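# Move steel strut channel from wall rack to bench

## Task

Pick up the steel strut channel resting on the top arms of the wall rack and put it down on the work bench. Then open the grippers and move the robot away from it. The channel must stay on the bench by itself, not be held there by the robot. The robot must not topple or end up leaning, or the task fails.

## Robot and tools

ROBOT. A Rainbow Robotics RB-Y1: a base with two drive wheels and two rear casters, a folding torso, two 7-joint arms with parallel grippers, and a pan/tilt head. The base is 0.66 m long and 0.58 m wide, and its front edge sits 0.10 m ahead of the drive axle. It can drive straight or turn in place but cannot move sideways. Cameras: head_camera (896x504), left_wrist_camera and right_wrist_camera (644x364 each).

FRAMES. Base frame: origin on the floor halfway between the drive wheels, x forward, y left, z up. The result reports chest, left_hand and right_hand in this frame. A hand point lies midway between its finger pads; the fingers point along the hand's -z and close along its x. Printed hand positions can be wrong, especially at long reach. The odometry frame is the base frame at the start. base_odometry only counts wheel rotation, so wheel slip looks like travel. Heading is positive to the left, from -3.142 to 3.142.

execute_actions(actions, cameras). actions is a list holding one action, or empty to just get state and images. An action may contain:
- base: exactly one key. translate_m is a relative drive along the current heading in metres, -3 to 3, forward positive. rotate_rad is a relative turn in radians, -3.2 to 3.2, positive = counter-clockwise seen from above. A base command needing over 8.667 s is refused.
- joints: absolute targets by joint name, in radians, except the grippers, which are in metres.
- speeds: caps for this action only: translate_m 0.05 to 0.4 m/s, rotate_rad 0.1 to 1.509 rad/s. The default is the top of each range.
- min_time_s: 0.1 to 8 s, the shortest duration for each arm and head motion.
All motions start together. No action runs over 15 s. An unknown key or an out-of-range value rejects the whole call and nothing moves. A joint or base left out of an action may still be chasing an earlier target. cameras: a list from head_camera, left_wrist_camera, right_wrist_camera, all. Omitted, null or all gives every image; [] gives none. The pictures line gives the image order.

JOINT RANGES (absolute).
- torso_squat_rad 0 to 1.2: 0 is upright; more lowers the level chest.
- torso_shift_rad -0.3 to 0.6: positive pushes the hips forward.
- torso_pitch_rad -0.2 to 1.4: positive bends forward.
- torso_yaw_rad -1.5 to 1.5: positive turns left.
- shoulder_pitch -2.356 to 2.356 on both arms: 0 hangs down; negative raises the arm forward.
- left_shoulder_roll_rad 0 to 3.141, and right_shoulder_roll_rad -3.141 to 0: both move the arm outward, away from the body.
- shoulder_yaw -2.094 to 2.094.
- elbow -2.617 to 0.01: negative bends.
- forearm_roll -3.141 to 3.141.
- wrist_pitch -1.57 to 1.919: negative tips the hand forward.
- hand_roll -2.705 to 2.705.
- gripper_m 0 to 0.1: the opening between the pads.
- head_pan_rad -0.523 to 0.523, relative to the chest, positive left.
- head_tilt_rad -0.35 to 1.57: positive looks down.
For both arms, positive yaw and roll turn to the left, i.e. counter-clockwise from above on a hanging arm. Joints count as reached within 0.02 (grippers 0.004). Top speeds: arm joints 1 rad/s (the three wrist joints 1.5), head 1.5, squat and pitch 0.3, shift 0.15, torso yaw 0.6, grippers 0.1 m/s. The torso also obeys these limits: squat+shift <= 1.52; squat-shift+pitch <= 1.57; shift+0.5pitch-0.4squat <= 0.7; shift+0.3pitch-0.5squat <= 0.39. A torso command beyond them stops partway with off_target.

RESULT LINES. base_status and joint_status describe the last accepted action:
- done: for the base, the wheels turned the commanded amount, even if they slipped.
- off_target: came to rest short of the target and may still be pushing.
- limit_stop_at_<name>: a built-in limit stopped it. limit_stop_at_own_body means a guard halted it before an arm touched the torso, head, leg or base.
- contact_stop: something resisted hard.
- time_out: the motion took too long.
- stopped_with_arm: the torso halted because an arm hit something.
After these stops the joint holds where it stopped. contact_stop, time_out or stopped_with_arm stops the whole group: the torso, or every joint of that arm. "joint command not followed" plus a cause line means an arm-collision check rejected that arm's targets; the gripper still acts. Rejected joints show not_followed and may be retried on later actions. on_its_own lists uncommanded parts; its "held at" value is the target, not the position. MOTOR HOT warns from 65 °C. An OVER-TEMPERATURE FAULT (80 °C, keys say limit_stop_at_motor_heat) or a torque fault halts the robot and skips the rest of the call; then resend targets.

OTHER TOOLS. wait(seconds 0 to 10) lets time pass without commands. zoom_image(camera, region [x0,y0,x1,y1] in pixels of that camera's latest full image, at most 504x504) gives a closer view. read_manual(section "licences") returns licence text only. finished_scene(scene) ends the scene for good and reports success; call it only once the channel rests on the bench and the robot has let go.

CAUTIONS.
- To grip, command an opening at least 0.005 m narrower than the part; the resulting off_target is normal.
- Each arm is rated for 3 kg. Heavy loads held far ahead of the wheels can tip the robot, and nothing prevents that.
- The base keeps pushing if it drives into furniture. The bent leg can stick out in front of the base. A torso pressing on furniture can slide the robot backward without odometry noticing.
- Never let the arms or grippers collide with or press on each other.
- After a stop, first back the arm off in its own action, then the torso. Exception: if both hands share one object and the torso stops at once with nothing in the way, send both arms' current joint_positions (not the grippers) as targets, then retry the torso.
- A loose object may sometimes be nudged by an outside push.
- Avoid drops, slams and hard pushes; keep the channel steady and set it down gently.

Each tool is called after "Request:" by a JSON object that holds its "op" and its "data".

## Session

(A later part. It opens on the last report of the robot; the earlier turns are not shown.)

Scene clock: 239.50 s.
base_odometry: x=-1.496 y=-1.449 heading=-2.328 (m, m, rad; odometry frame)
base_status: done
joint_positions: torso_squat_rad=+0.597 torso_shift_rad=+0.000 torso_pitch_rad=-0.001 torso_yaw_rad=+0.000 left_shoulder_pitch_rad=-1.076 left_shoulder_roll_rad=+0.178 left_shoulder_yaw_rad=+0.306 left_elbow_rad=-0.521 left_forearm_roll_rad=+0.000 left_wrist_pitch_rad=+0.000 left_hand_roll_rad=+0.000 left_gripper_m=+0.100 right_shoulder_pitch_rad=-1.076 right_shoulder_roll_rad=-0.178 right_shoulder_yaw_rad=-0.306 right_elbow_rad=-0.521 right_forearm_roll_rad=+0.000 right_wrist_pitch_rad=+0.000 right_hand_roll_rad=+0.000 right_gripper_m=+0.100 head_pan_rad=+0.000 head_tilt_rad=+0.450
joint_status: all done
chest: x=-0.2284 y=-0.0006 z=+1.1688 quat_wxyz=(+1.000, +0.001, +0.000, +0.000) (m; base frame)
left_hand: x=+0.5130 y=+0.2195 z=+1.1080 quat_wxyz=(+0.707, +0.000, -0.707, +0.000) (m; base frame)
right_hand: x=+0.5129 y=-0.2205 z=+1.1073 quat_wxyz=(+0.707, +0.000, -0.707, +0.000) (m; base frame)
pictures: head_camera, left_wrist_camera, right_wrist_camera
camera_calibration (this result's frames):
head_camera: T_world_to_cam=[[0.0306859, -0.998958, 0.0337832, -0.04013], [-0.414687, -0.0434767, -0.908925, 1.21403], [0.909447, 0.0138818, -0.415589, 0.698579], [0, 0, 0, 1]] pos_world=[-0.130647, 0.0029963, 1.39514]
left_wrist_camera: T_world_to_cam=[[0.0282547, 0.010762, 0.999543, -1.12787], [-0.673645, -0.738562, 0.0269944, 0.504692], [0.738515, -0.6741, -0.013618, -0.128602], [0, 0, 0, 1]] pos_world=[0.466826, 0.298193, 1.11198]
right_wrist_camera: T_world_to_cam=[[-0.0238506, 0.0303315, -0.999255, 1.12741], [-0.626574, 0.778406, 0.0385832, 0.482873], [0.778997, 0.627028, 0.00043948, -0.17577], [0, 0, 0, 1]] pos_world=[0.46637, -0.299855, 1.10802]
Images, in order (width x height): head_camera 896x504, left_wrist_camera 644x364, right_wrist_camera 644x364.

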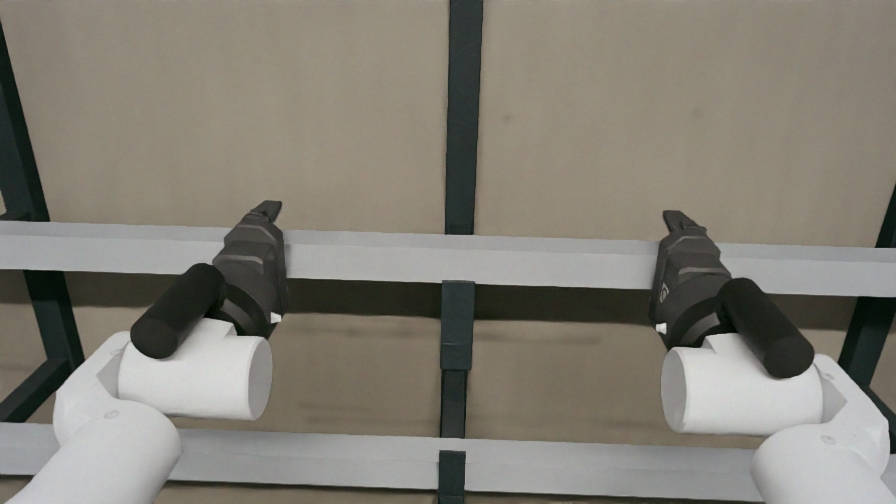

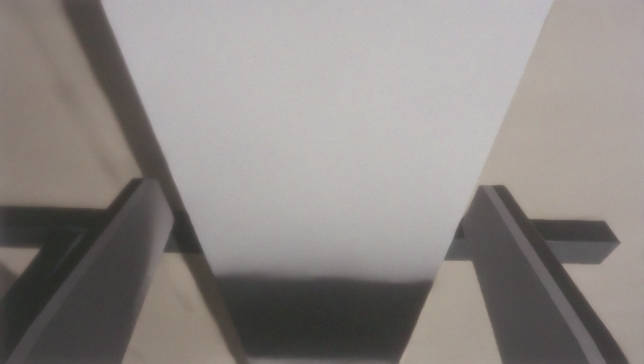

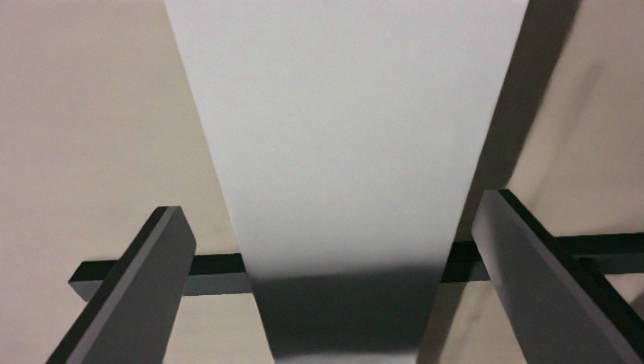

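Request:
{"op": "execute_actions", "data": {"actions": [{"joints":{"left_gripper_m":0.01,"right_gripper_m":0.01}}]}}

Scene clock: 245.70 s.
base_odometry: x=-1.496 y=-1.449 heading=-2.328 (m, m, rad; odometry frame)
base_status: not commanded
joint_positions: torso_squat_rad=+0.597 torso_shift_rad=+0.000 torso_pitch_rad=-0.001 torso_yaw_rad=+0.000 left_shoulder_pitch_rad=-1.078 left_shoulder_roll_rad=+0.178 left_shoulder_yaw_rad=+0.306 left_elbow_rad=-0.523 left_forearm_roll_rad=+0.000 left_wrist_pitch_rad=-0.001 left_hand_roll_rad=+0.000 left_gripper_m=+0.041 right_shoulder_pitch_rad=-1.075 right_shoulder_roll_rad=-0.178 right_shoulder_yaw_rad=-0.306 right_elbow_rad=-0.520 right_forearm_roll_rad=+0.000 right_wrist_pitch_rad=+0.000 right_hand_roll_rad=+0.000 right_gripper_m=+0.042 head_pan_rad=+0.000 head_tilt_rad=+0.450
joint_status: left_gripper_m off_target (ended at +0.041, target +0.010); right_gripper_m off_target (ended at +0.042, target +0.010)
chest: x=-0.2285 y=-0.0006 z=+1.1688 quat_wxyz=(+1.000, +0.001, +0.000, +0.000) (m; base frame)
left_hand: x=+0.5133 y=+0.2195 z=+1.1104 quat_wxyz=(+0.705, +0.000, -0.709, +0.000) (m; base frame)
right_hand: x=+0.5128 y=-0.2205 z=+1.1063 quat_wxyz=(+0.708, +0.001, -0.707, -0.001) (m; base frame)
pictures: head_camera, left_wrist_camera, right_wrist_camera
camera_calibration (this result's frames):
head_camera: T_world_to_cam=[[0.0307363, -0.998962, 0.0336252, -0.0400044], [-0.414652, -0.0433534, -0.908947, 1.21405], [0.909461, 0.0139949, -0.415554, 0.698554], [0, 0, 0, 1]] pos_world=[-0.130668, 0.00289426, 1.39514]
left_wrist_camera: T_world_to_cam=[[0.0239396, 0.0105167, 0.999658, -1.12816], [-0.673782, -0.738544, 0.0239053, 0.508271], [0.738542, -0.674124, -0.0105945, -0.132196], [0, 0, 0, 1]] pos_world=[0.467104, 0.298128, 1.11423]
right_wrist_camera: T_world_to_cam=[[-0.0256745, 0.0306824, -0.999199, 1.12734], [-0.626514, 0.778383, 0.0400001, 0.481245], [0.778987, 0.62704, -0.000761642, -0.174317], [0, 0, 0, 1]] pos_world=[0.466241, -0.299879, 1.10706]
Images, in order (width x height): head_camera 896x504, left_wrist_camera 644x364, right_wrist_camera 644x364.

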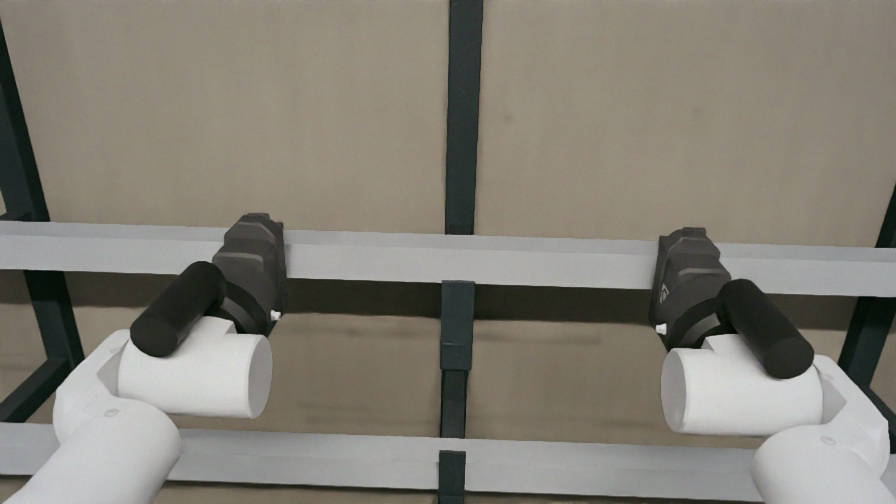

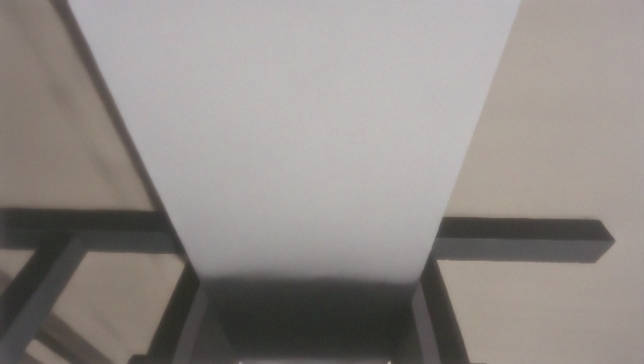

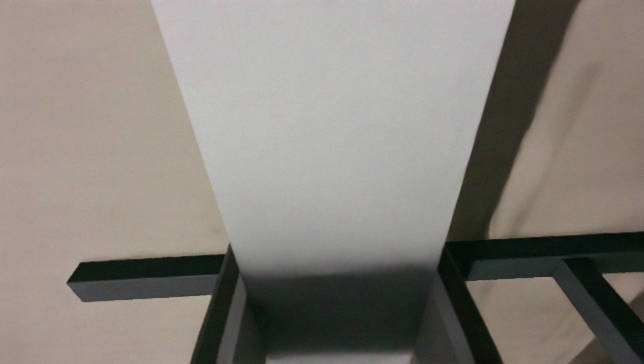

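Request:
{"op": "execute_actions", "data": {"actions": [{"joints":{"torso_squat_rad":0.0,"head_tilt_rad":0.35}}]}}

Scene clock: 250.87 s.
base_odometry: x=-1.496 y=-1.449 heading=-2.328 (m, m, rad; odometry frame)
base_status: not commanded
joint_positions: torso_squat_rad=+0.000 torso_shift_rad=+0.000 torso_pitch_rad=+0.001 torso_yaw_rad=+0.000 left_shoulder_pitch_rad=-1.073 left_shoulder_roll_rad=+0.177 left_shoulder_yaw_rad=+0.306 left_elbow_rad=-0.519 left_forearm_roll_rad=+0.000 left_wrist_pitch_rad=+0.001 left_hand_roll_rad=+0.000 left_gripper_m=+0.041 right_shoulder_pitch_rad=-1.073 right_shoulder_roll_rad=-0.177 right_shoulder_yaw_rad=-0.306 right_elbow_rad=-0.519 right_forearm_roll_rad=+0.000 right_wrist_pitch_rad=+0.001 right_hand_roll_rad=+0.000 right_gripper_m=+0.041 head_pan_rad=+0.000 head_tilt_rad=+0.350
joint_status: all done
chest: x=-0.2273 y=-0.0006 z=+1.2899 quat_wxyz=(+1.000, +0.001, +0.001, +0.000) (m; base frame)
left_hand: x=+0.5134 y=+0.2197 z=+1.2239 quat_wxyz=(+0.710, +0.000, -0.704, +0.000) (m; base frame)
right_hand: x=+0.5134 y=-0.2206 z=+1.2228 quat_wxyz=(+0.710, +0.001, -0.704, -0.001) (m; base frame)
pictures: head_camera, left_wrist_camera, right_wrist_camera
camera_calibration (this result's frames):
head_camera: T_world_to_cam=[[0.0271532, -0.998963, 0.036551, -0.0491999], [-0.323921, -0.0433844, -0.945089, 1.39717], [0.945694, 0.0138226, -0.324763, 0.619571], [0, 0, 0, 1]] pos_world=[-0.132016, 0.00290253, 1.52346]
left_wrist_camera: T_world_to_cam=[[0.0367507, 0.0118936, 0.999254, -1.24802], [-0.673104, -0.738786, 0.0335489, 0.493719], [0.738634, -0.673835, -0.0191453, -0.120649], [0, 0, 0, 1]] pos_world=[0.467305, 0.298299, 1.22821]
right_wrist_camera: T_world_to_cam=[[-0.0331017, 0.0307067, -0.99898, 1.24733], [-0.626085, 0.778474, 0.0446744, 0.471068], [0.779052, 0.626926, -0.00654381, -0.167617], [0, 0, 0, 1]] pos_world=[0.4668, -0.299932, 1.22391]
Images, in order (width x height): head_camera 896x504, left_wrist_camera 644x364, right_wrist_camera 644x364.

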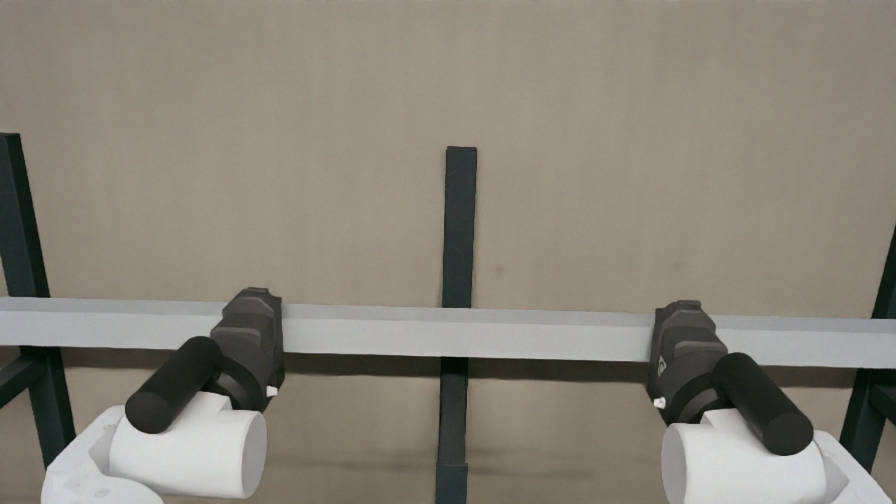

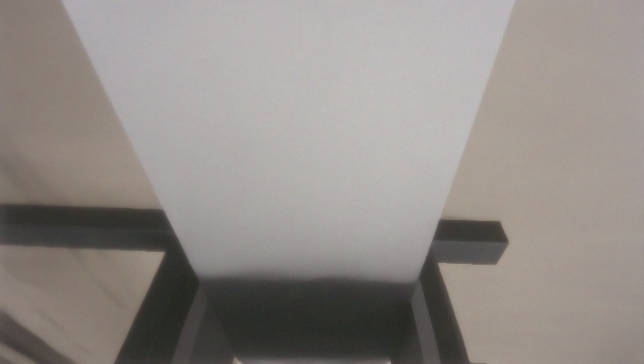

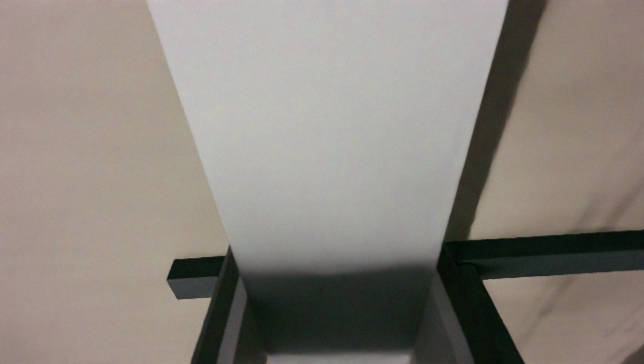

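Request:
{"op": "execute_actions", "data": {"actions": [{"base":{"translate_m":-0.05},"joints":{"head_tilt_rad":0.6},"speeds":{"translate_m":0.15}}], "cameras": ["head_camera"]}}

Scene clock: 256.63 s.
base_odometry: x=-1.462 y=-1.413 heading=-2.329 (m, m, rad; odometry frame)
base_status: done
joint_positions: torso_squat_rad=+0.000 torso_shift_rad=+0.000 torso_pitch_rad=+0.001 torso_yaw_rad=+0.000 left_shoulder_pitch_rad=-1.073 left_shoulder_roll_rad=+0.177 left_shoulder_yaw_rad=+0.306 left_elbow_rad=-0.519 left_forearm_roll_rad=+0.000 left_wrist_pitch_rad=+0.001 left_hand_roll_rad=+0.000 left_gripper_m=+0.041 right_shoulder_pitch_rad=-1.072 right_shoulder_roll_rad=-0.177 right_shoulder_yaw_rad=-0.306 right_elbow_rad=-0.518 right_forearm_roll_rad=+0.000 right_wrist_pitch_rad=+0.001 right_hand_roll_rad=+0.000 right_gripper_m=+0.041 head_pan_rad=+0.000 head_tilt_rad=+0.600
joint_status: all done
chest: x=-0.2274 y=-0.0006 z=+1.2899 quat_wxyz=(+1.000, +0.001, +0.001, +0.000) (m; base frame)
left_hand: x=+0.5133 y=+0.2196 z=+1.2238 quat_wxyz=(+0.710, +0.000, -0.704, +0.000) (m; base frame)
right_hand: x=+0.5133 y=-0.2206 z=+1.2227 quat_wxyz=(+0.710, +0.001, -0.704, -0.001) (m; base frame)
pictures: head_camera
camera_calibration (this result's frames):
head_camera: T_world_to_cam=[[0.0356721, -0.998952, 0.0286703, -0.035708], [-0.547491, -0.0435349, -0.835679, 1.18827], [0.836051, 0.0141137, -0.54847, 0.930492], [0, 0, 0, 1]] pos_world=[-0.126101, 0.0029278, 1.50438]
Images, in order (width x height): head_camera 896x504.

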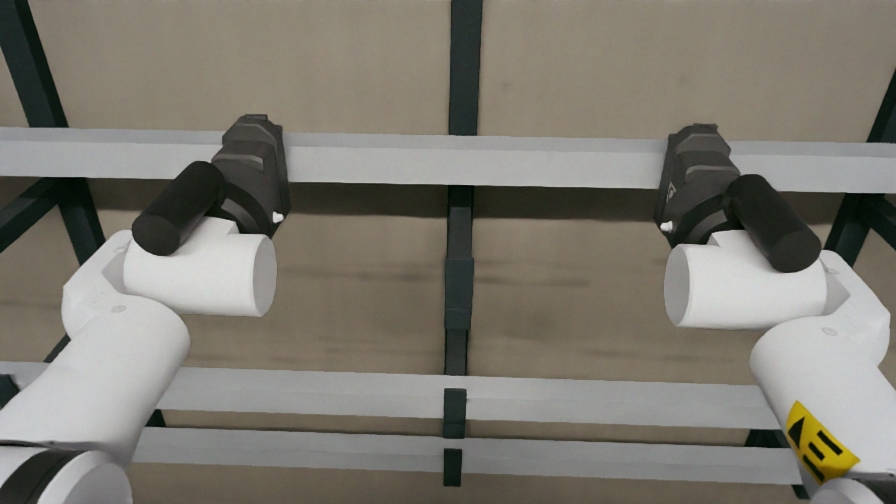

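Request:
{"op": "execute_actions", "data": {"actions": [{"base":{"translate_m":-0.6},"joints":{"head_tilt_rad":0.45},"speeds":{"translate_m":0.3}}], "cameras": ["head_camera"]}}

Scene clock: 279.20 s.
base_odometry: x=-1.050 y=-0.977 heading=-2.328 (m, m, rad; odometry frame)
base_status: done
joint_positions: torso_squat_rad=+0.000 torso_shift_rad=+0.000 torso_pitch_rad=+0.001 torso_yaw_rad=+0.000 left_shoulder_pitch_rad=-1.073 left_shoulder_roll_rad=+0.177 left_shoulder_yaw_rad=+0.306 left_elbow_rad=-0.519 left_forearm_roll_rad=+0.000 left_wrist_pitch_rad=+0.001 left_hand_roll_rad=+0.000 left_gripper_m=+0.041 right_shoulder_pitch_rad=-1.072 right_shoulder_roll_rad=-0.177 right_shoulder_yaw_rad=-0.306 right_elbow_rad=-0.518 right_forearm_roll_rad=+0.000 right_wrist_pitch_rad=+0.001 right_hand_roll_rad=+0.000 right_gripper_m=+0.041 head_pan_rad=+0.000 head_tilt_rad=+0.450
joint_status: all done
chest: x=-0.2274 y=-0.0006 z=+1.2899 quat_wxyz=(+1.000, +0.001, +0.001, +0.000) (m; base frame)
left_hand: x=+0.5133 y=+0.2196 z=+1.2238 quat_wxyz=(+0.710, +0.000, -0.704, +0.000) (m; base frame)
right_hand: x=+0.5132 y=-0.2206 z=+1.2227 quat_wxyz=(+0.710, +0.001, -0.704, -0.001) (m; base frame)
pictures: head_camera
camera_calibration (this result's frames):
head_camera: T_world_to_cam=[[0.03076, -0.998959, 0.0336907, -0.0441692], [-0.416437, -0.0434502, -0.908125, 1.32306], [0.908644, 0.0139039, -0.41734, 0.750075], [0, 0, 0, 1]] pos_world=[-0.12922, 0.00293516, 1.51603]
Images, in order (width x height): head_camera 896x504.

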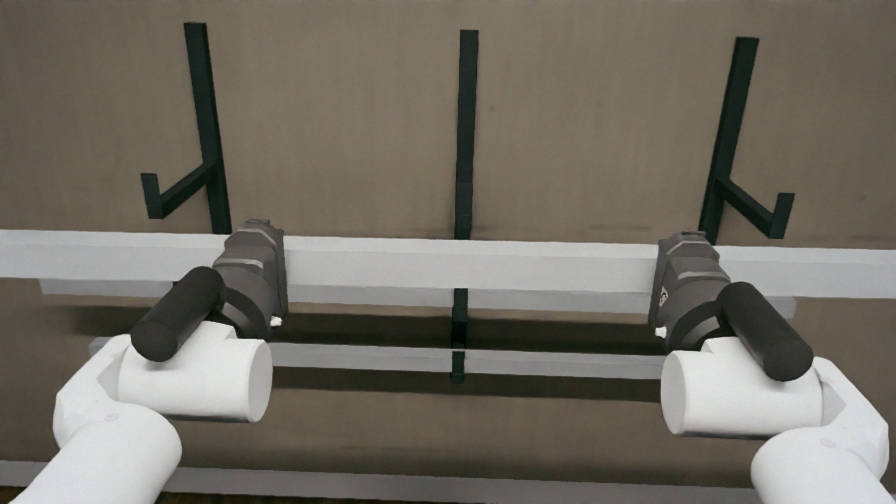

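Request:
{"op": "execute_actions", "data": {"actions": [{"joints":{"left_wrist_pitch_rad":1.571,"right_wrist_pitch_rad":1.571,"head_tilt_rad":0.7},"min_time_s":2.5}]}}

Scene clock: 291.43 s.
base_odometry: x=-1.050 y=-0.977 heading=-2.328 (m, m, rad; odometry frame)
base_status: not commanded
joint_positions: torso_squat_rad=+0.000 torso_shift_rad=+0.000 torso_pitch_rad=+0.001 torso_yaw_rad=+0.000 left_shoulder_pitch_rad=-1.073 left_shoulder_roll_rad=+0.179 left_shoulder_yaw_rad=+0.306 left_elbow_rad=-0.520 left_forearm_roll_rad=-0.001 left_wrist_pitch_rad=+1.571 left_hand_roll_rad=+0.000 left_gripper_m=+0.041 right_shoulder_pitch_rad=-1.073 right_shoulder_roll_rad=-0.179 right_shoulder_yaw_rad=-0.306 right_elbow_rad=-0.520 right_forearm_roll_rad=+0.001 right_wrist_pitch_rad=+1.571 right_hand_roll_rad=+0.000 right_gripper_m=+0.042 head_pan_rad=+0.000 head_tilt_rad=+0.700
joint_status: all done
chest: x=-0.2276 y=-0.0006 z=+1.2899 quat_wxyz=(+1.000, +0.001, +0.000, +0.000) (m; base frame)
left_hand: x=+0.2814 y=+0.2208 z=+0.9958 quat_wxyz=(+1.000, +0.001, +0.003, +0.001) (m; base frame)
right_hand: x=+0.2814 y=-0.2214 z=+0.9952 quat_wxyz=(+1.000, +0.000, +0.003, -0.001) (m; base frame)
pictures: head_camera, left_wrist_camera, right_wrist_camera
camera_calibration (this result's frames):
head_camera: T_world_to_cam=[[0.0384485, -0.998948, 0.025007, -0.0296444], [-0.627878, -0.0436195, -0.777089, 1.0843], [0.777362, 0.0141766, -0.628894, 1.03852], [0, 0, 0, 1]] pos_world=[-0.125358, 0.00296075, 1.49646]
left_wrist_camera: T_world_to_cam=[[0.99932, 0.013875, -0.0341752, -0.253749], [0.0332574, -0.739623, 0.6722, -0.488508], [-0.01595, -0.672879, -0.739581, 0.976674], [0, 0, 0, 1]] pos_world=[0.285401, 0.299392, 1.04203]
right_wrist_camera: T_world_to_cam=[[-0.999093, 0.0305845, 0.0296194, 0.260455], [0.042398, 0.778247, 0.626525, -0.430642], [-0.00388924, 0.627213, -0.778838, 1.00108], [0, 0, 0, 1]] pos_world=[0.282371, -0.30071, 1.04177]
Images, in order (width x height): head_camera 896x504, left_wrist_camera 644x364, right_wrist_camera 644x364.

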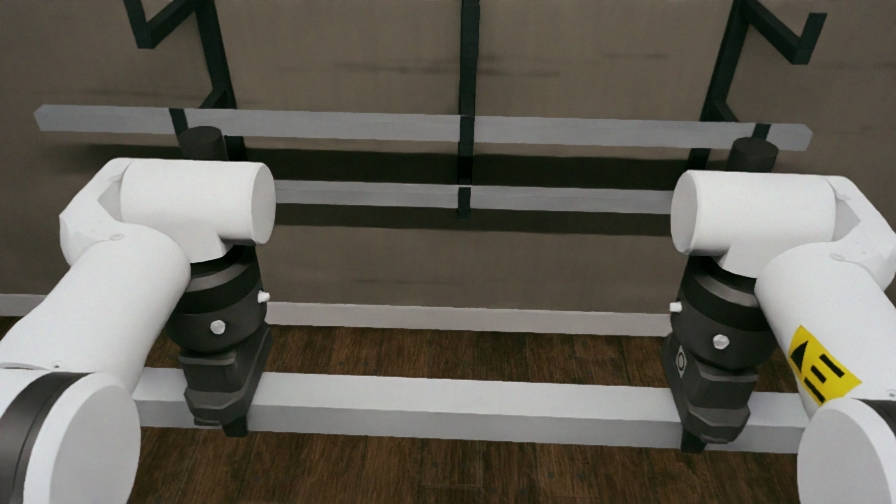

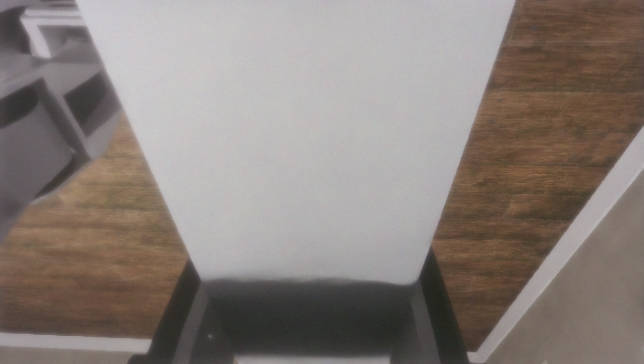

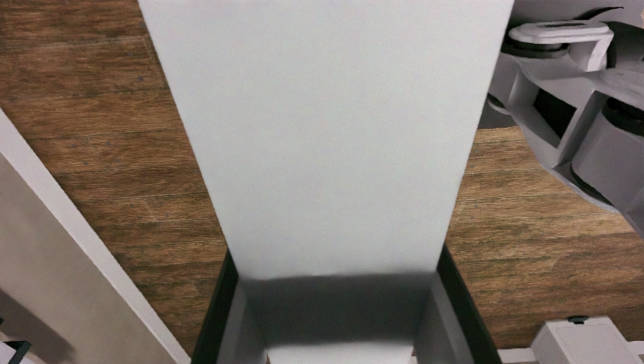

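Request:
{"op": "execute_actions", "data": {"actions": [{"base":{"rotate_rad":3.035},"joints":{"head_tilt_rad":0.4},"speeds":{"rotate_rad":1.0}}], "cameras": ["head_camera"]}}

Scene clock: 300.43 s.
base_odometry: x=-1.050 y=-0.977 heading=+0.706 (m, m, rad; odometry frame)
base_status: done
joint_positions: torso_squat_rad=+0.000 torso_shift_rad=+0.000 torso_pitch_rad=+0.001 torso_yaw_rad=+0.000 left_shoulder_pitch_rad=-1.073 left_shoulder_roll_rad=+0.179 left_shoulder_yaw_rad=+0.306 left_elbow_rad=-0.520 left_forearm_roll_rad=-0.001 left_wrist_pitch_rad=+1.571 left_hand_roll_rad=+0.000 left_gripper_m=+0.041 right_shoulder_pitch_rad=-1.073 right_shoulder_roll_rad=-0.179 right_shoulder_yaw_rad=-0.306 right_elbow_rad=-0.520 right_forearm_roll_rad=+0.001 right_wrist_pitch_rad=+1.571 right_hand_roll_rad=+0.000 right_gripper_m=+0.042 head_pan_rad=+0.000 head_tilt_rad=+0.400
joint_status: all done
chest: x=-0.2277 y=-0.0006 z=+1.2899 quat_wxyz=(+1.000, +0.001, +0.000, +0.000) (m; base frame)
left_hand: x=+0.2814 y=+0.2209 z=+0.9959 quat_wxyz=(+1.000, +0.001, +0.003, +0.001) (m; base frame)
right_hand: x=+0.2814 y=-0.2214 z=+0.9955 quat_wxyz=(+1.000, +0.000, +0.003, -0.001) (m; base frame)
pictures: head_camera
camera_calibration (this result's frames):
head_camera: T_world_to_cam=[[0.028933, -0.998959, 0.0352623, -0.0468246], [-0.370107, -0.043476, -0.927971, 1.36201], [0.928538, 0.0137981, -0.37098, 0.685434], [0, 0, 0, 1]] pos_world=[-0.131007, 0.00298116, 1.51984]
Images, in order (width x height): head_camera 896x504.

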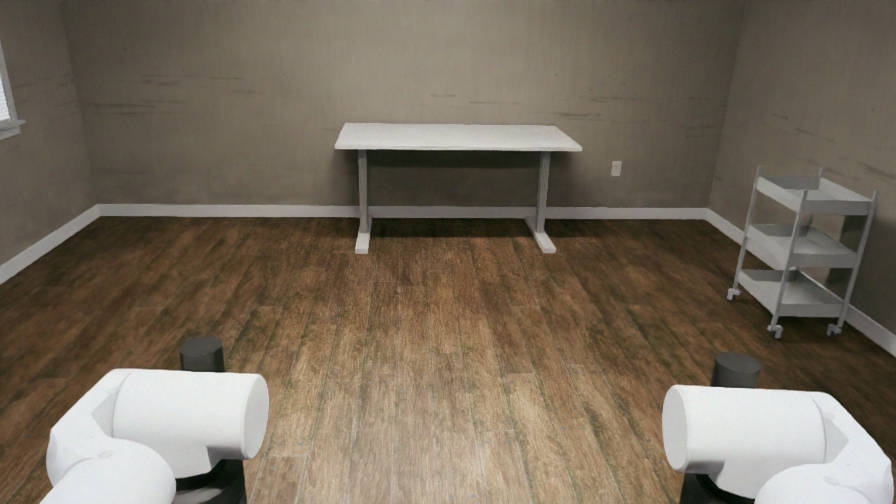

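Request:
{"op": "execute_actions", "data": {"actions": [{"base":{"translate_m":2.75},"joints":{"head_tilt_rad":0.65}}], "cameras": ["head_camera"]}}

Scene clock: 316.67 s.
base_odometry: x=+1.042 y=+0.809 heading=+0.707 (m, m, rad; odometry frame)
base_status: done
joint_positions: torso_squat_rad=+0.000 torso_shift_rad=+0.000 torso_pitch_rad=+0.001 torso_yaw_rad=+0.000 left_shoulder_pitch_rad=-1.073 left_shoulder_roll_rad=+0.179 left_shoulder_yaw_rad=+0.306 left_elbow_rad=-0.520 left_forearm_roll_rad=-0.001 left_wrist_pitch_rad=+1.571 left_hand_roll_rad=+0.000 left_gripper_m=+0.041 right_shoulder_pitch_rad=-1.073 right_shoulder_roll_rad=-0.179 right_shoulder_yaw_rad=-0.306 right_elbow_rad=-0.520 right_forearm_roll_rad=+0.001 right_wrist_pitch_rad=+1.571 right_hand_roll_rad=+0.000 right_gripper_m=+0.042 head_pan_rad=+0.000 head_tilt_rad=+0.650
joint_status: all done
chest: x=-0.2277 y=-0.0006 z=+1.2899 quat_wxyz=(+1.000, +0.001, +0.000, +0.000) (m; base frame)
left_hand: x=+0.2815 y=+0.2208 z=+0.9960 quat_wxyz=(+1.000, +0.001, +0.003, +0.001) (m; base frame)
right_hand: x=+0.2815 y=-0.2214 z=+0.9955 quat_wxyz=(+1.000, +0.000, +0.003, -0.001) (m; base frame)
pictures: head_camera
camera_calibration (this result's frames):
head_camera: T_world_to_cam=[[0.0370569, -0.998949, 0.0269638, -0.0327931], [-0.588179, -0.0436166, -0.807554, 1.13781], [0.807881, 0.0140659, -0.589177, 0.985666], [0, 0, 0, 1]] pos_world=[-0.125849, 0.00300457, 1.50046]
Images, in order (width x height): head_camera 896x504.

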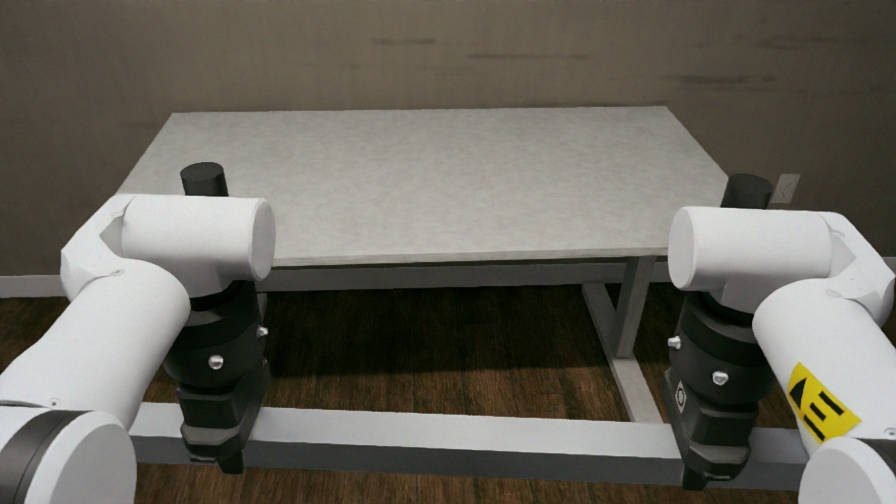

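Request:
{"op": "execute_actions", "data": {"actions": [{"base":{"translate_m":0.82},"joints":{"torso_squat_rad":0.5,"head_tilt_rad":0.85}}], "cameras": []}}

Request:
{"op": "execute_actions", "data": {"actions": [{"base":{"rotate_rad":0.115},"speeds":{"rotate_rad":0.3}}]}}

Scene clock: 330.23 s.
base_odometry: x=+1.665 y=+1.341 heading=+0.707 (m, m, rad; odometry frame)
base_status: done
joint_positions: torso_squat_rad=+0.500 torso_shift_rad=+0.000 torso_pitch_rad=+0.001 torso_yaw_rad=+0.000 left_shoulder_pitch_rad=-1.073 left_shoulder_roll_rad=+0.179 left_shoulder_yaw_rad=+0.306 left_elbow_rad=-0.520 left_forearm_roll_rad=-0.001 left_wrist_pitch_rad=+1.571 left_hand_roll_rad=+0.000 left_gripper_m=+0.041 right_shoulder_pitch_rad=-1.073 right_shoulder_roll_rad=-0.179 right_shoulder_yaw_rad=-0.306 right_elbow_rad=-0.520 right_forearm_roll_rad=+0.001 right_wrist_pitch_rad=+1.571 right_hand_roll_rad=+0.000 right_gripper_m=+0.042 head_pan_rad=+0.000 head_tilt_rad=+0.850
joint_status: all done
chest: x=-0.2278 y=-0.0006 z=+1.2043 quat_wxyz=(+1.000, +0.001, +0.000, +0.000) (m; base frame)
left_hand: x=+0.2814 y=+0.2209 z=+0.9104 quat_wxyz=(+1.000, +0.001, +0.002, +0.001) (m; base frame)
right_hand: x=+0.2814 y=-0.2213 z=+0.9100 quat_wxyz=(+1.000, +0.000, +0.002, -0.001) (m; base frame)
pictures: none
No camera images: the call's "cameras" was empty. Leave "cameras" out to get every camera's image.

Scene clock: 331.53 s.
base_odometry: x=+1.666 y=+1.342 heading=+0.821 (m, m, rad; odometry frame)
base_status: done
joint_positions: torso_squat_rad=+0.500 torso_shift_rad=+0.000 torso_pitch_rad=+0.001 torso_yaw_rad=+0.000 left_shoulder_pitch_rad=-1.073 left_shoulder_roll_rad=+0.179 left_shoulder_yaw_rad=+0.306 left_elbow_rad=-0.520 left_forearm_roll_rad=-0.001 left_wrist_pitch_rad=+1.571 left_hand_roll_rad=+0.000 left_gripper_m=+0.041 right_shoulder_pitch_rad=-1.073 right_shoulder_roll_rad=-0.179 right_shoulder_yaw_rad=-0.306 right_elbow_rad=-0.520 right_forearm_roll_rad=+0.001 right_wrist_pitch_rad=+1.571 right_hand_roll_rad=+0.000 right_gripper_m=+0.042 head_pan_rad=+0.000 head_tilt_rad=+0.850
joint_status: not commanded
chest: x=-0.2278 y=-0.0006 z=+1.2043 quat_wxyz=(+1.000, +0.001, +0.000, +0.000) (m; base frame)
left_hand: x=+0.2814 y=+0.2208 z=+0.9104 quat_wxyz=(+1.000, +0.001, +0.002, +0.001) (m; base frame)
right_hand: x=+0.2814 y=-0.2214 z=+0.9100 quat_wxyz=(+1.000, +0.000, +0.002, -0.001) (m; base frame)
pictures: head_camera, left_wrist_camera, right_wrist_camera
camera_calibration (this result's frames):
head_camera: T_world_to_cam=[[0.0419113, -0.99894, 0.0190141, -0.0183169], [-0.736757, -0.0437544, -0.674741, 0.85147], [0.674858, 0.0142705, -0.73781, 1.11672], [0, 0, 0, 1]] pos_world=[-0.125535, 0.00302198, 1.3988]
left_wrist_camera: T_world_to_cam=[[0.999345, 0.0138526, -0.0334351, -0.257391], [0.0327425, -0.739648, 0.672197, -0.430954], [-0.0154185, -0.672852, -0.739617, 0.91347], [0, 0, 0, 1]] pos_world=[0.285417, 0.299441, 0.956698]
right_wrist_camera: T_world_to_cam=[[-0.999115, 0.0306292, 0.0288395, 0.26377], [0.0419434, 0.778329, 0.626454, -0.376999], [-0.00325885, 0.627109, -0.778924, 0.934563], [0, 0, 0, 1]] pos_world=[0.282395, -0.300723, 0.95652]
Images, in order (width x height): head_camera 896x504, left_wrist_camera 644x364, right_wrist_camera 644x364.

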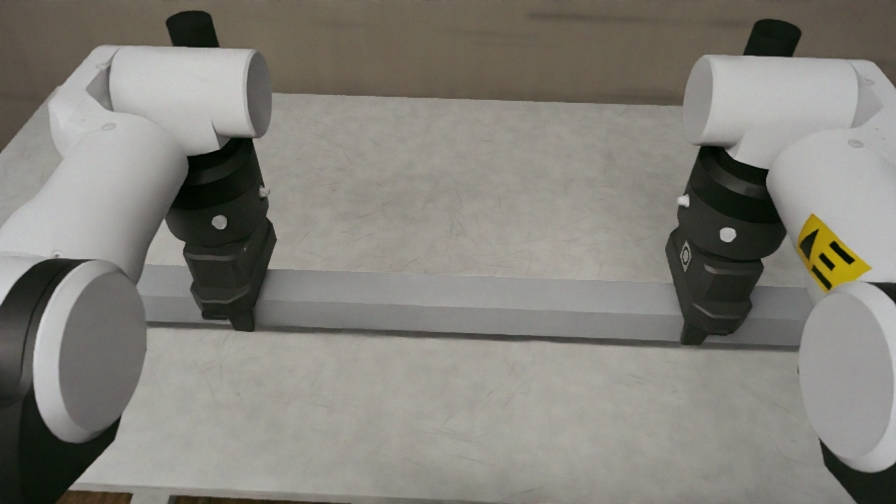

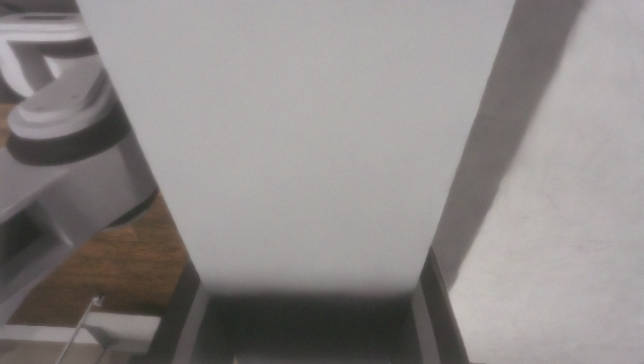

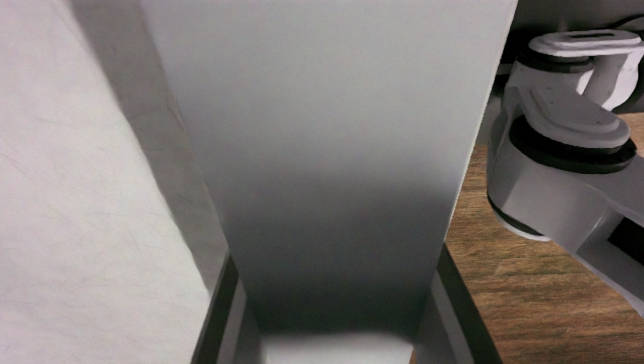

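Request:
{"op": "execute_actions", "data": {"actions": [{"base":{"translate_m":0.08},"joints":{"torso_squat_rad":0.72},"speeds":{"translate_m":0.15}}]}}

Scene clock: 342.07 s.
base_odometry: x=+1.720 y=+1.400 heading=+0.822 (m, m, rad; odometry frame)
base_status: done
joint_positions: torso_squat_rad=+0.720 torso_shift_rad=+0.000 torso_pitch_rad=+0.000 torso_yaw_rad=+0.000 left_shoulder_pitch_rad=-1.073 left_shoulder_roll_rad=+0.179 left_shoulder_yaw_rad=+0.306 left_elbow_rad=-0.520 left_forearm_roll_rad=-0.001 left_wrist_pitch_rad=+1.571 left_hand_roll_rad=+0.000 left_gripper_m=+0.041 right_shoulder_pitch_rad=-1.073 right_shoulder_roll_rad=-0.179 right_shoulder_yaw_rad=-0.306 right_elbow_rad=-0.520 right_forearm_roll_rad=+0.001 right_wrist_pitch_rad=+1.571 right_hand_roll_rad=+0.000 right_gripper_m=+0.042 head_pan_rad=+0.000 head_tilt_rad=+0.850
joint_status: all done
chest: x=-0.2279 y=-0.0005 z=+1.1162 quat_wxyz=(+1.000, +0.001, +0.000, +0.000) (m; base frame)
left_hand: x=+0.2814 y=+0.2209 z=+0.8225 quat_wxyz=(+1.000, +0.001, +0.002, +0.001) (m; base frame)
right_hand: x=+0.2814 y=-0.2213 z=+0.8221 quat_wxyz=(+1.000, +0.000, +0.002, -0.001) (m; base frame)
pictures: head_camera, left_wrist_camera, right_wrist_camera
camera_calibration (this result's frames):
head_camera: T_world_to_cam=[[0.041906, -0.99894, 0.0190329, -0.0166231], [-0.736635, -0.0437606, -0.674873, 0.792167], [0.674991, 0.0142609, -0.737688, 1.05172], [0, 0, 0, 1]] pos_world=[-0.12567, 0.00306159, 1.31077]
left_wrist_camera: T_world_to_cam=[[0.999351, 0.0138772, -0.0332501, -0.260448], [0.0326362, -0.739648, 0.672203, -0.371764], [-0.015265, -0.672851, -0.73962, 0.848407], [0, 0, 0, 1]] pos_world=[0.285363, 0.299492, 0.868739]
right_wrist_camera: T_world_to_cam=[[-0.999124, 0.0306068, 0.0285241, 0.26656], [0.0417281, 0.778337, 0.626458, -0.321912], [-0.00302752, 0.6271, -0.778933, 0.866009], [0, 0, 0, 1]] pos_world=[0.282381, -0.300676, 0.868624]
Images, in order (width x height): head_camera 896x504, left_wrist_camera 644x364, right_wrist_camera 644x364.

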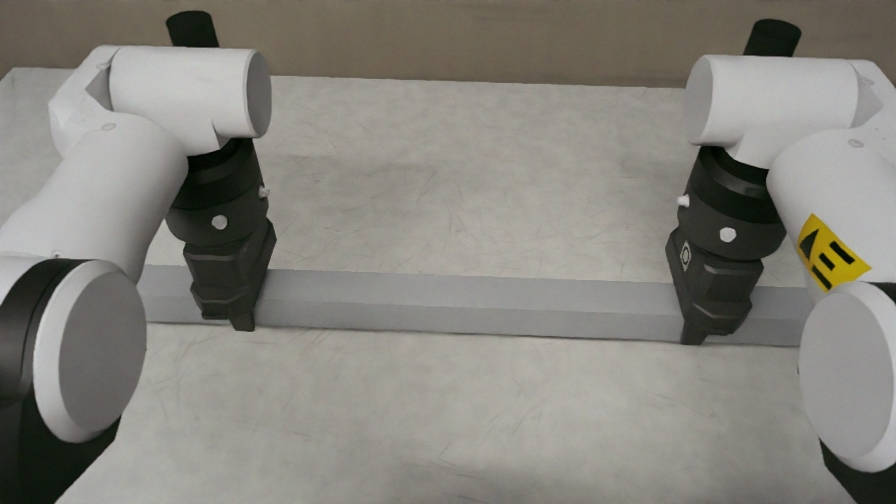

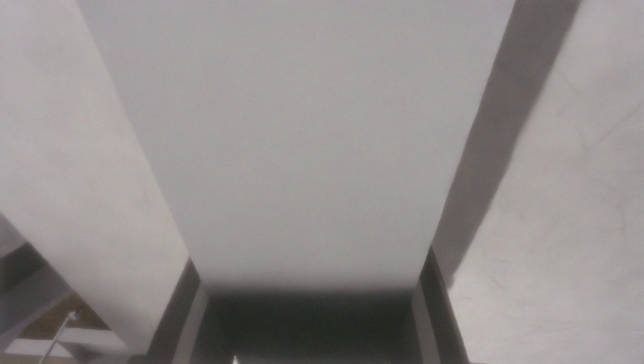

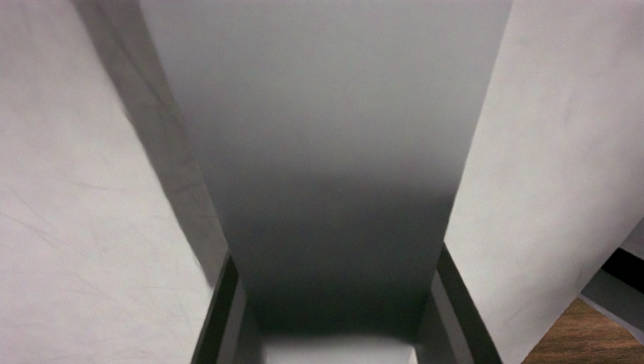

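Request:
{"op": "zoom_image", "data": {"camera": "left_wrist_camera", "region": [0, 180, 240, 364]}}

Request:
{"op": "zoom_image", "data": {"camera": "right_wrist_camera", "region": [404, 180, 644, 364]}}

Region (0, 180, 240, 364) of left_wrist_camera's 644x364 image, scaled by 2.100, with more detail than that image has; it fills the top 386 rows of this view, and the rest is white.

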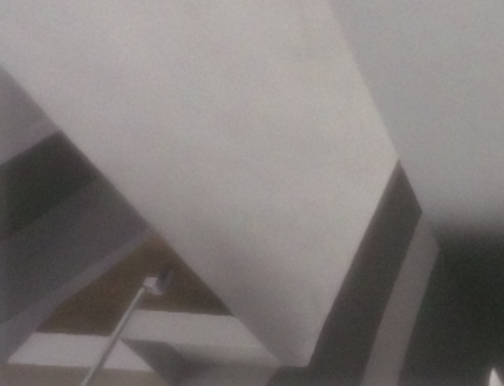

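Region (404, 180, 644, 364) of right_wrist_camera's 644x364 image, scaled by 2.100, with more detail than that image has; it fills the top 386 rows of this view, and the rest is white.

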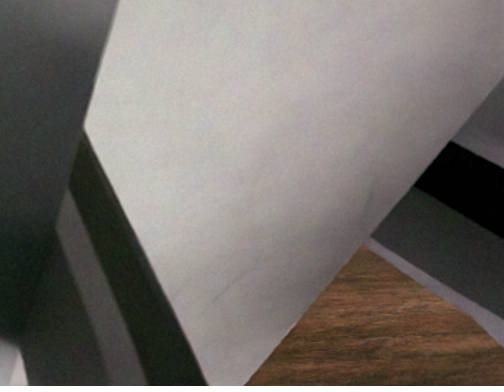

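Request:
{"op": "execute_actions", "data": {"actions": [{"joints":{"torso_squat_rad":0.80}}]}}

Scene clock: 372.70 s.
base_odometry: x=+1.720 y=+1.400 heading=+0.822 (m, m, rad; odometry frame)
base_status: not commanded
joint_positions: torso_squat_rad=+0.800 torso_shift_rad=+0.000 torso_pitch_rad=+0.000 torso_yaw_rad=+0.000 left_shoulder_pitch_rad=-1.073 left_shoulder_roll_rad=+0.179 left_shoulder_yaw_rad=+0.306 left_elbow_rad=-0.520 left_forearm_roll_rad=-0.001 left_wrist_pitch_rad=+1.571 left_hand_roll_rad=+0.000 left_gripper_m=+0.041 right_shoulder_pitch_rad=-1.073 right_shoulder_roll_rad=-0.179 right_shoulder_yaw_rad=-0.306 right_elbow_rad=-0.520 right_forearm_roll_rad=+0.001 right_wrist_pitch_rad=+1.571 right_hand_roll_rad=+0.000 right_gripper_m=+0.042 head_pan_rad=+0.000 head_tilt_rad=+0.850
joint_status: all done
chest: x=-0.2279 y=-0.0005 z=+1.0777 quat_wxyz=(+1.000, +0.001, +0.000, +0.000) (m; base frame)
left_hand: x=+0.2814 y=+0.2209 z=+0.7839 quat_wxyz=(+1.000, +0.001, +0.002, +0.001) (m; base frame)
right_hand: x=+0.2814 y=-0.2213 z=+0.7835 quat_wxyz=(+1.000, +0.000, +0.002, -0.001) (m; base frame)
pictures: head_camera, left_wrist_camera, right_wrist_camera
camera_calibration (this result's frames):
head_camera: T_world_to_cam=[[0.0419064, -0.99894, 0.0190317, -0.0158762], [-0.736656, -0.0437605, -0.67485, 0.766121], [0.674968, 0.0142607, -0.737709, 1.02328], [0, 0, 0, 1]] pos_world=[-0.125647, 0.00307373, 1.2722]
left_wrist_camera: T_world_to_cam=[[0.999347, 0.0138946, -0.0333576, -0.261634], [0.0327214, -0.739647, 0.672199, -0.345813], [-0.0153329, -0.672852, -0.739618, 0.819879], [0, 0, 0, 1]] pos_world=[0.28535, 0.299513, 0.830126]
right_wrist_camera: T_world_to_cam=[[-0.999121, 0.0306167, 0.0286239, 0.267572], [0.0417984, 0.778337, 0.626454, -0.297749], [-0.00309909, 0.6271, -0.778932, 0.835952], [0, 0, 0, 1]] pos_world=[0.282373, -0.300669, 0.830017]
Images, in order (width x height): head_camera 896x504, left_wrist_camera 644x364, right_wrist_camera 644x364.

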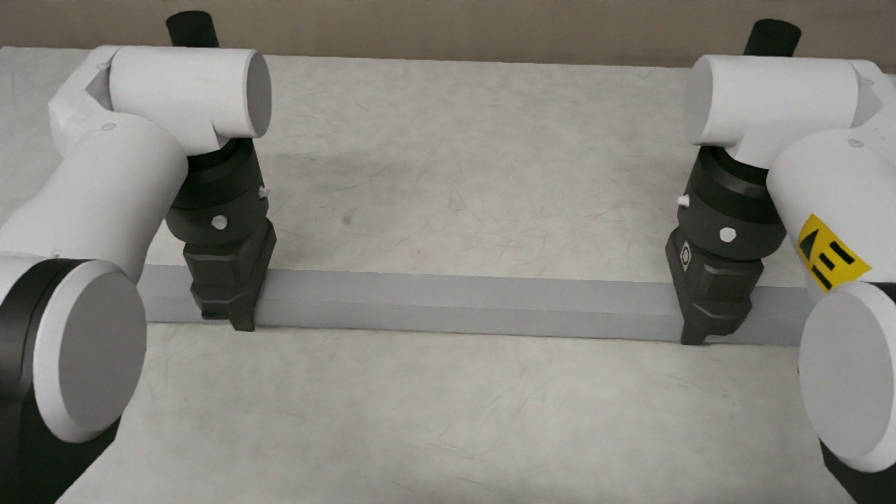

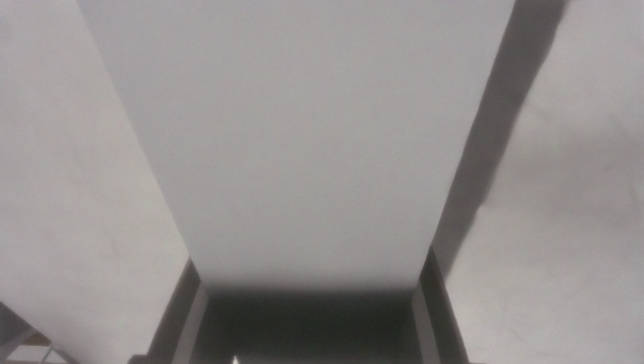

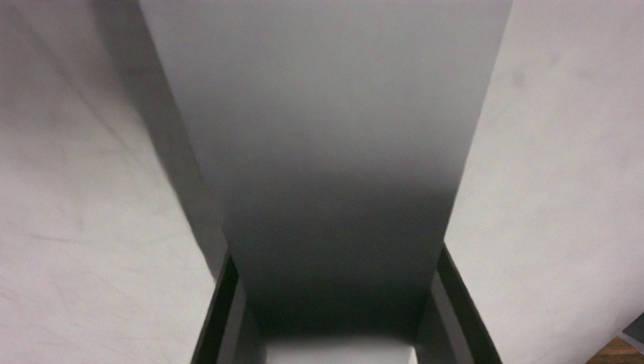

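Request:
{"op": "zoom_image", "data": {"camera": "left_wrist_camera", "region": [0, 264, 140, 364]}}

Request:
{"op": "zoom_image", "data": {"camera": "right_wrist_camera", "region": [504, 264, 644, 364]}}

Region (0, 264, 140, 364) of left_wrist_camera's 644x364 image, scaled by 3.600, with more detail than that image has; it fills the top 360 rows of this view, and the rest is white.

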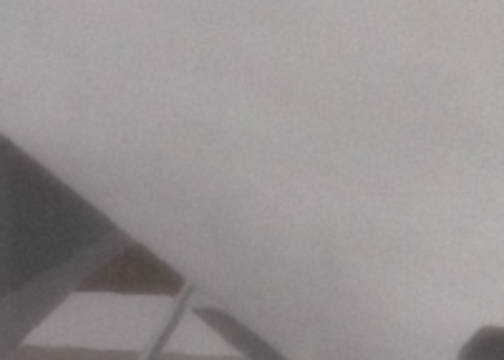

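Region (504, 264, 644, 364) of right_wrist_camera's 644x364 image, scaled by 3.600, with more detail than that image has; it fills the top 360 rows of this view, and the rest is white.

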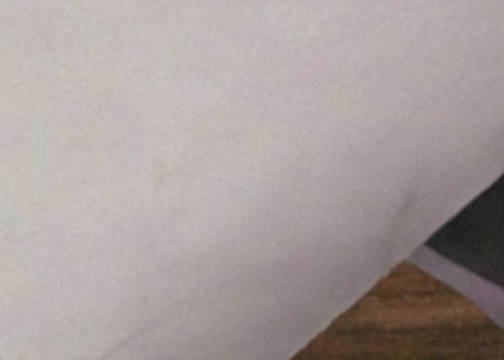

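Request:
{"op": "execute_actions", "data": {"actions": [{"joints":{"torso_squat_rad":0.835}}]}}

Scene clock: 385.13 s.
base_odometry: x=+1.720 y=+1.400 heading=+0.822 (m, m, rad; odometry frame)
base_status: not commanded
joint_positions: torso_squat_rad=+0.835 torso_shift_rad=+0.000 torso_pitch_rad=+0.000 torso_yaw_rad=+0.000 left_shoulder_pitch_rad=-1.073 left_shoulder_roll_rad=+0.179 left_shoulder_yaw_rad=+0.306 left_elbow_rad=-0.520 left_forearm_roll_rad=-0.001 left_wrist_pitch_rad=+1.571 left_hand_roll_rad=+0.000 left_gripper_m=+0.041 right_shoulder_pitch_rad=-1.073 right_shoulder_roll_rad=-0.179 right_shoulder_yaw_rad=-0.306 right_elbow_rad=-0.520 right_forearm_roll_rad=+0.001 right_wrist_pitch_rad=+1.571 right_hand_roll_rad=+0.000 right_gripper_m=+0.042 head_pan_rad=+0.000 head_tilt_rad=+0.850
joint_status: all done
chest: x=-0.2279 y=-0.0005 z=+1.0598 quat_wxyz=(+1.000, +0.001, +0.000, +0.000) (m; base frame)
left_hand: x=+0.2814 y=+0.2209 z=+0.7660 quat_wxyz=(+1.000, +0.001, +0.002, +0.001) (m; base frame)
right_hand: x=+0.2814 y=-0.2213 z=+0.7656 quat_wxyz=(+1.000, +0.000, +0.002, -0.001) (m; base frame)
pictures: head_camera, left_wrist_camera, right_wrist_camera
camera_calibration (this result's frames):
head_camera: T_world_to_cam=[[0.0419057, -0.99894, 0.0190331, -0.0155315], [-0.73663, -0.0437604, -0.674878, 0.754082], [0.674996, 0.0142609, -0.737683, 1.01009], [0, 0, 0, 1]] pos_world=[-0.125675, 0.00307916, 1.25434]
left_wrist_camera: T_world_to_cam=[[0.999349, 0.0138904, -0.0333077, -0.262263], [0.0326847, -0.739647, 0.672201, -0.333808], [-0.0152988, -0.672851, -0.739619, 0.806676], [0, 0, 0, 1]] pos_world=[0.285343, 0.299516, 0.812284]
right_wrist_camera: T_world_to_cam=[[-0.999123, 0.0306124, 0.0285787, 0.268111], [0.0417667, 0.778337, 0.626456, -0.28657], [-0.00306654, 0.6271, -0.778932, 0.82204], [0, 0, 0, 1]] pos_world=[0.282365, -0.300662, 0.812175]
Images, in order (width x height): head_camera 896x504, left_wrist_camera 644x364, right_wrist_camera 644x364.

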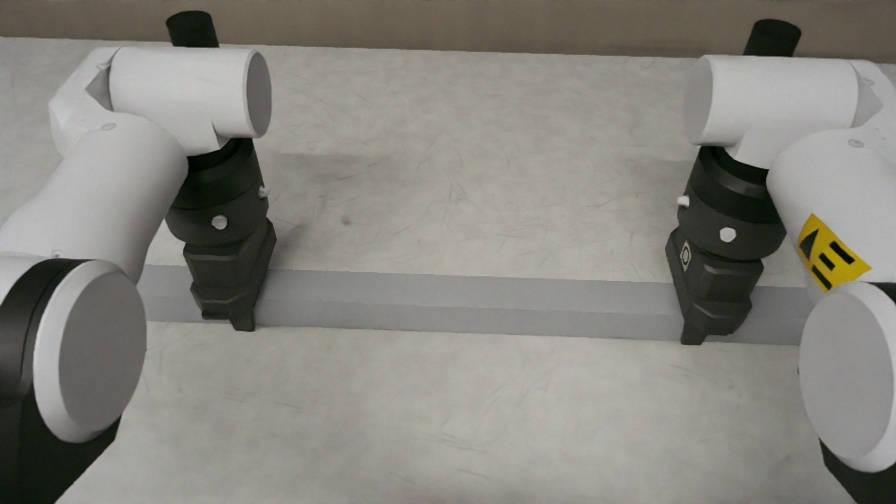

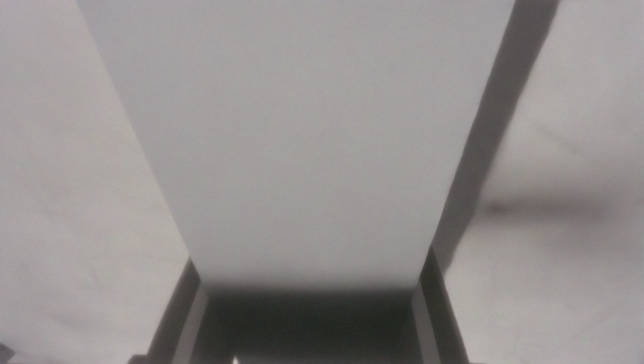

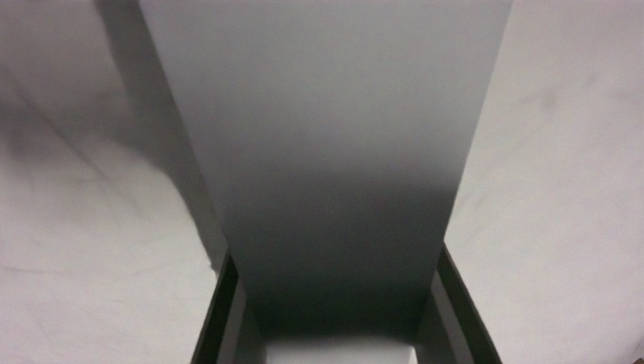

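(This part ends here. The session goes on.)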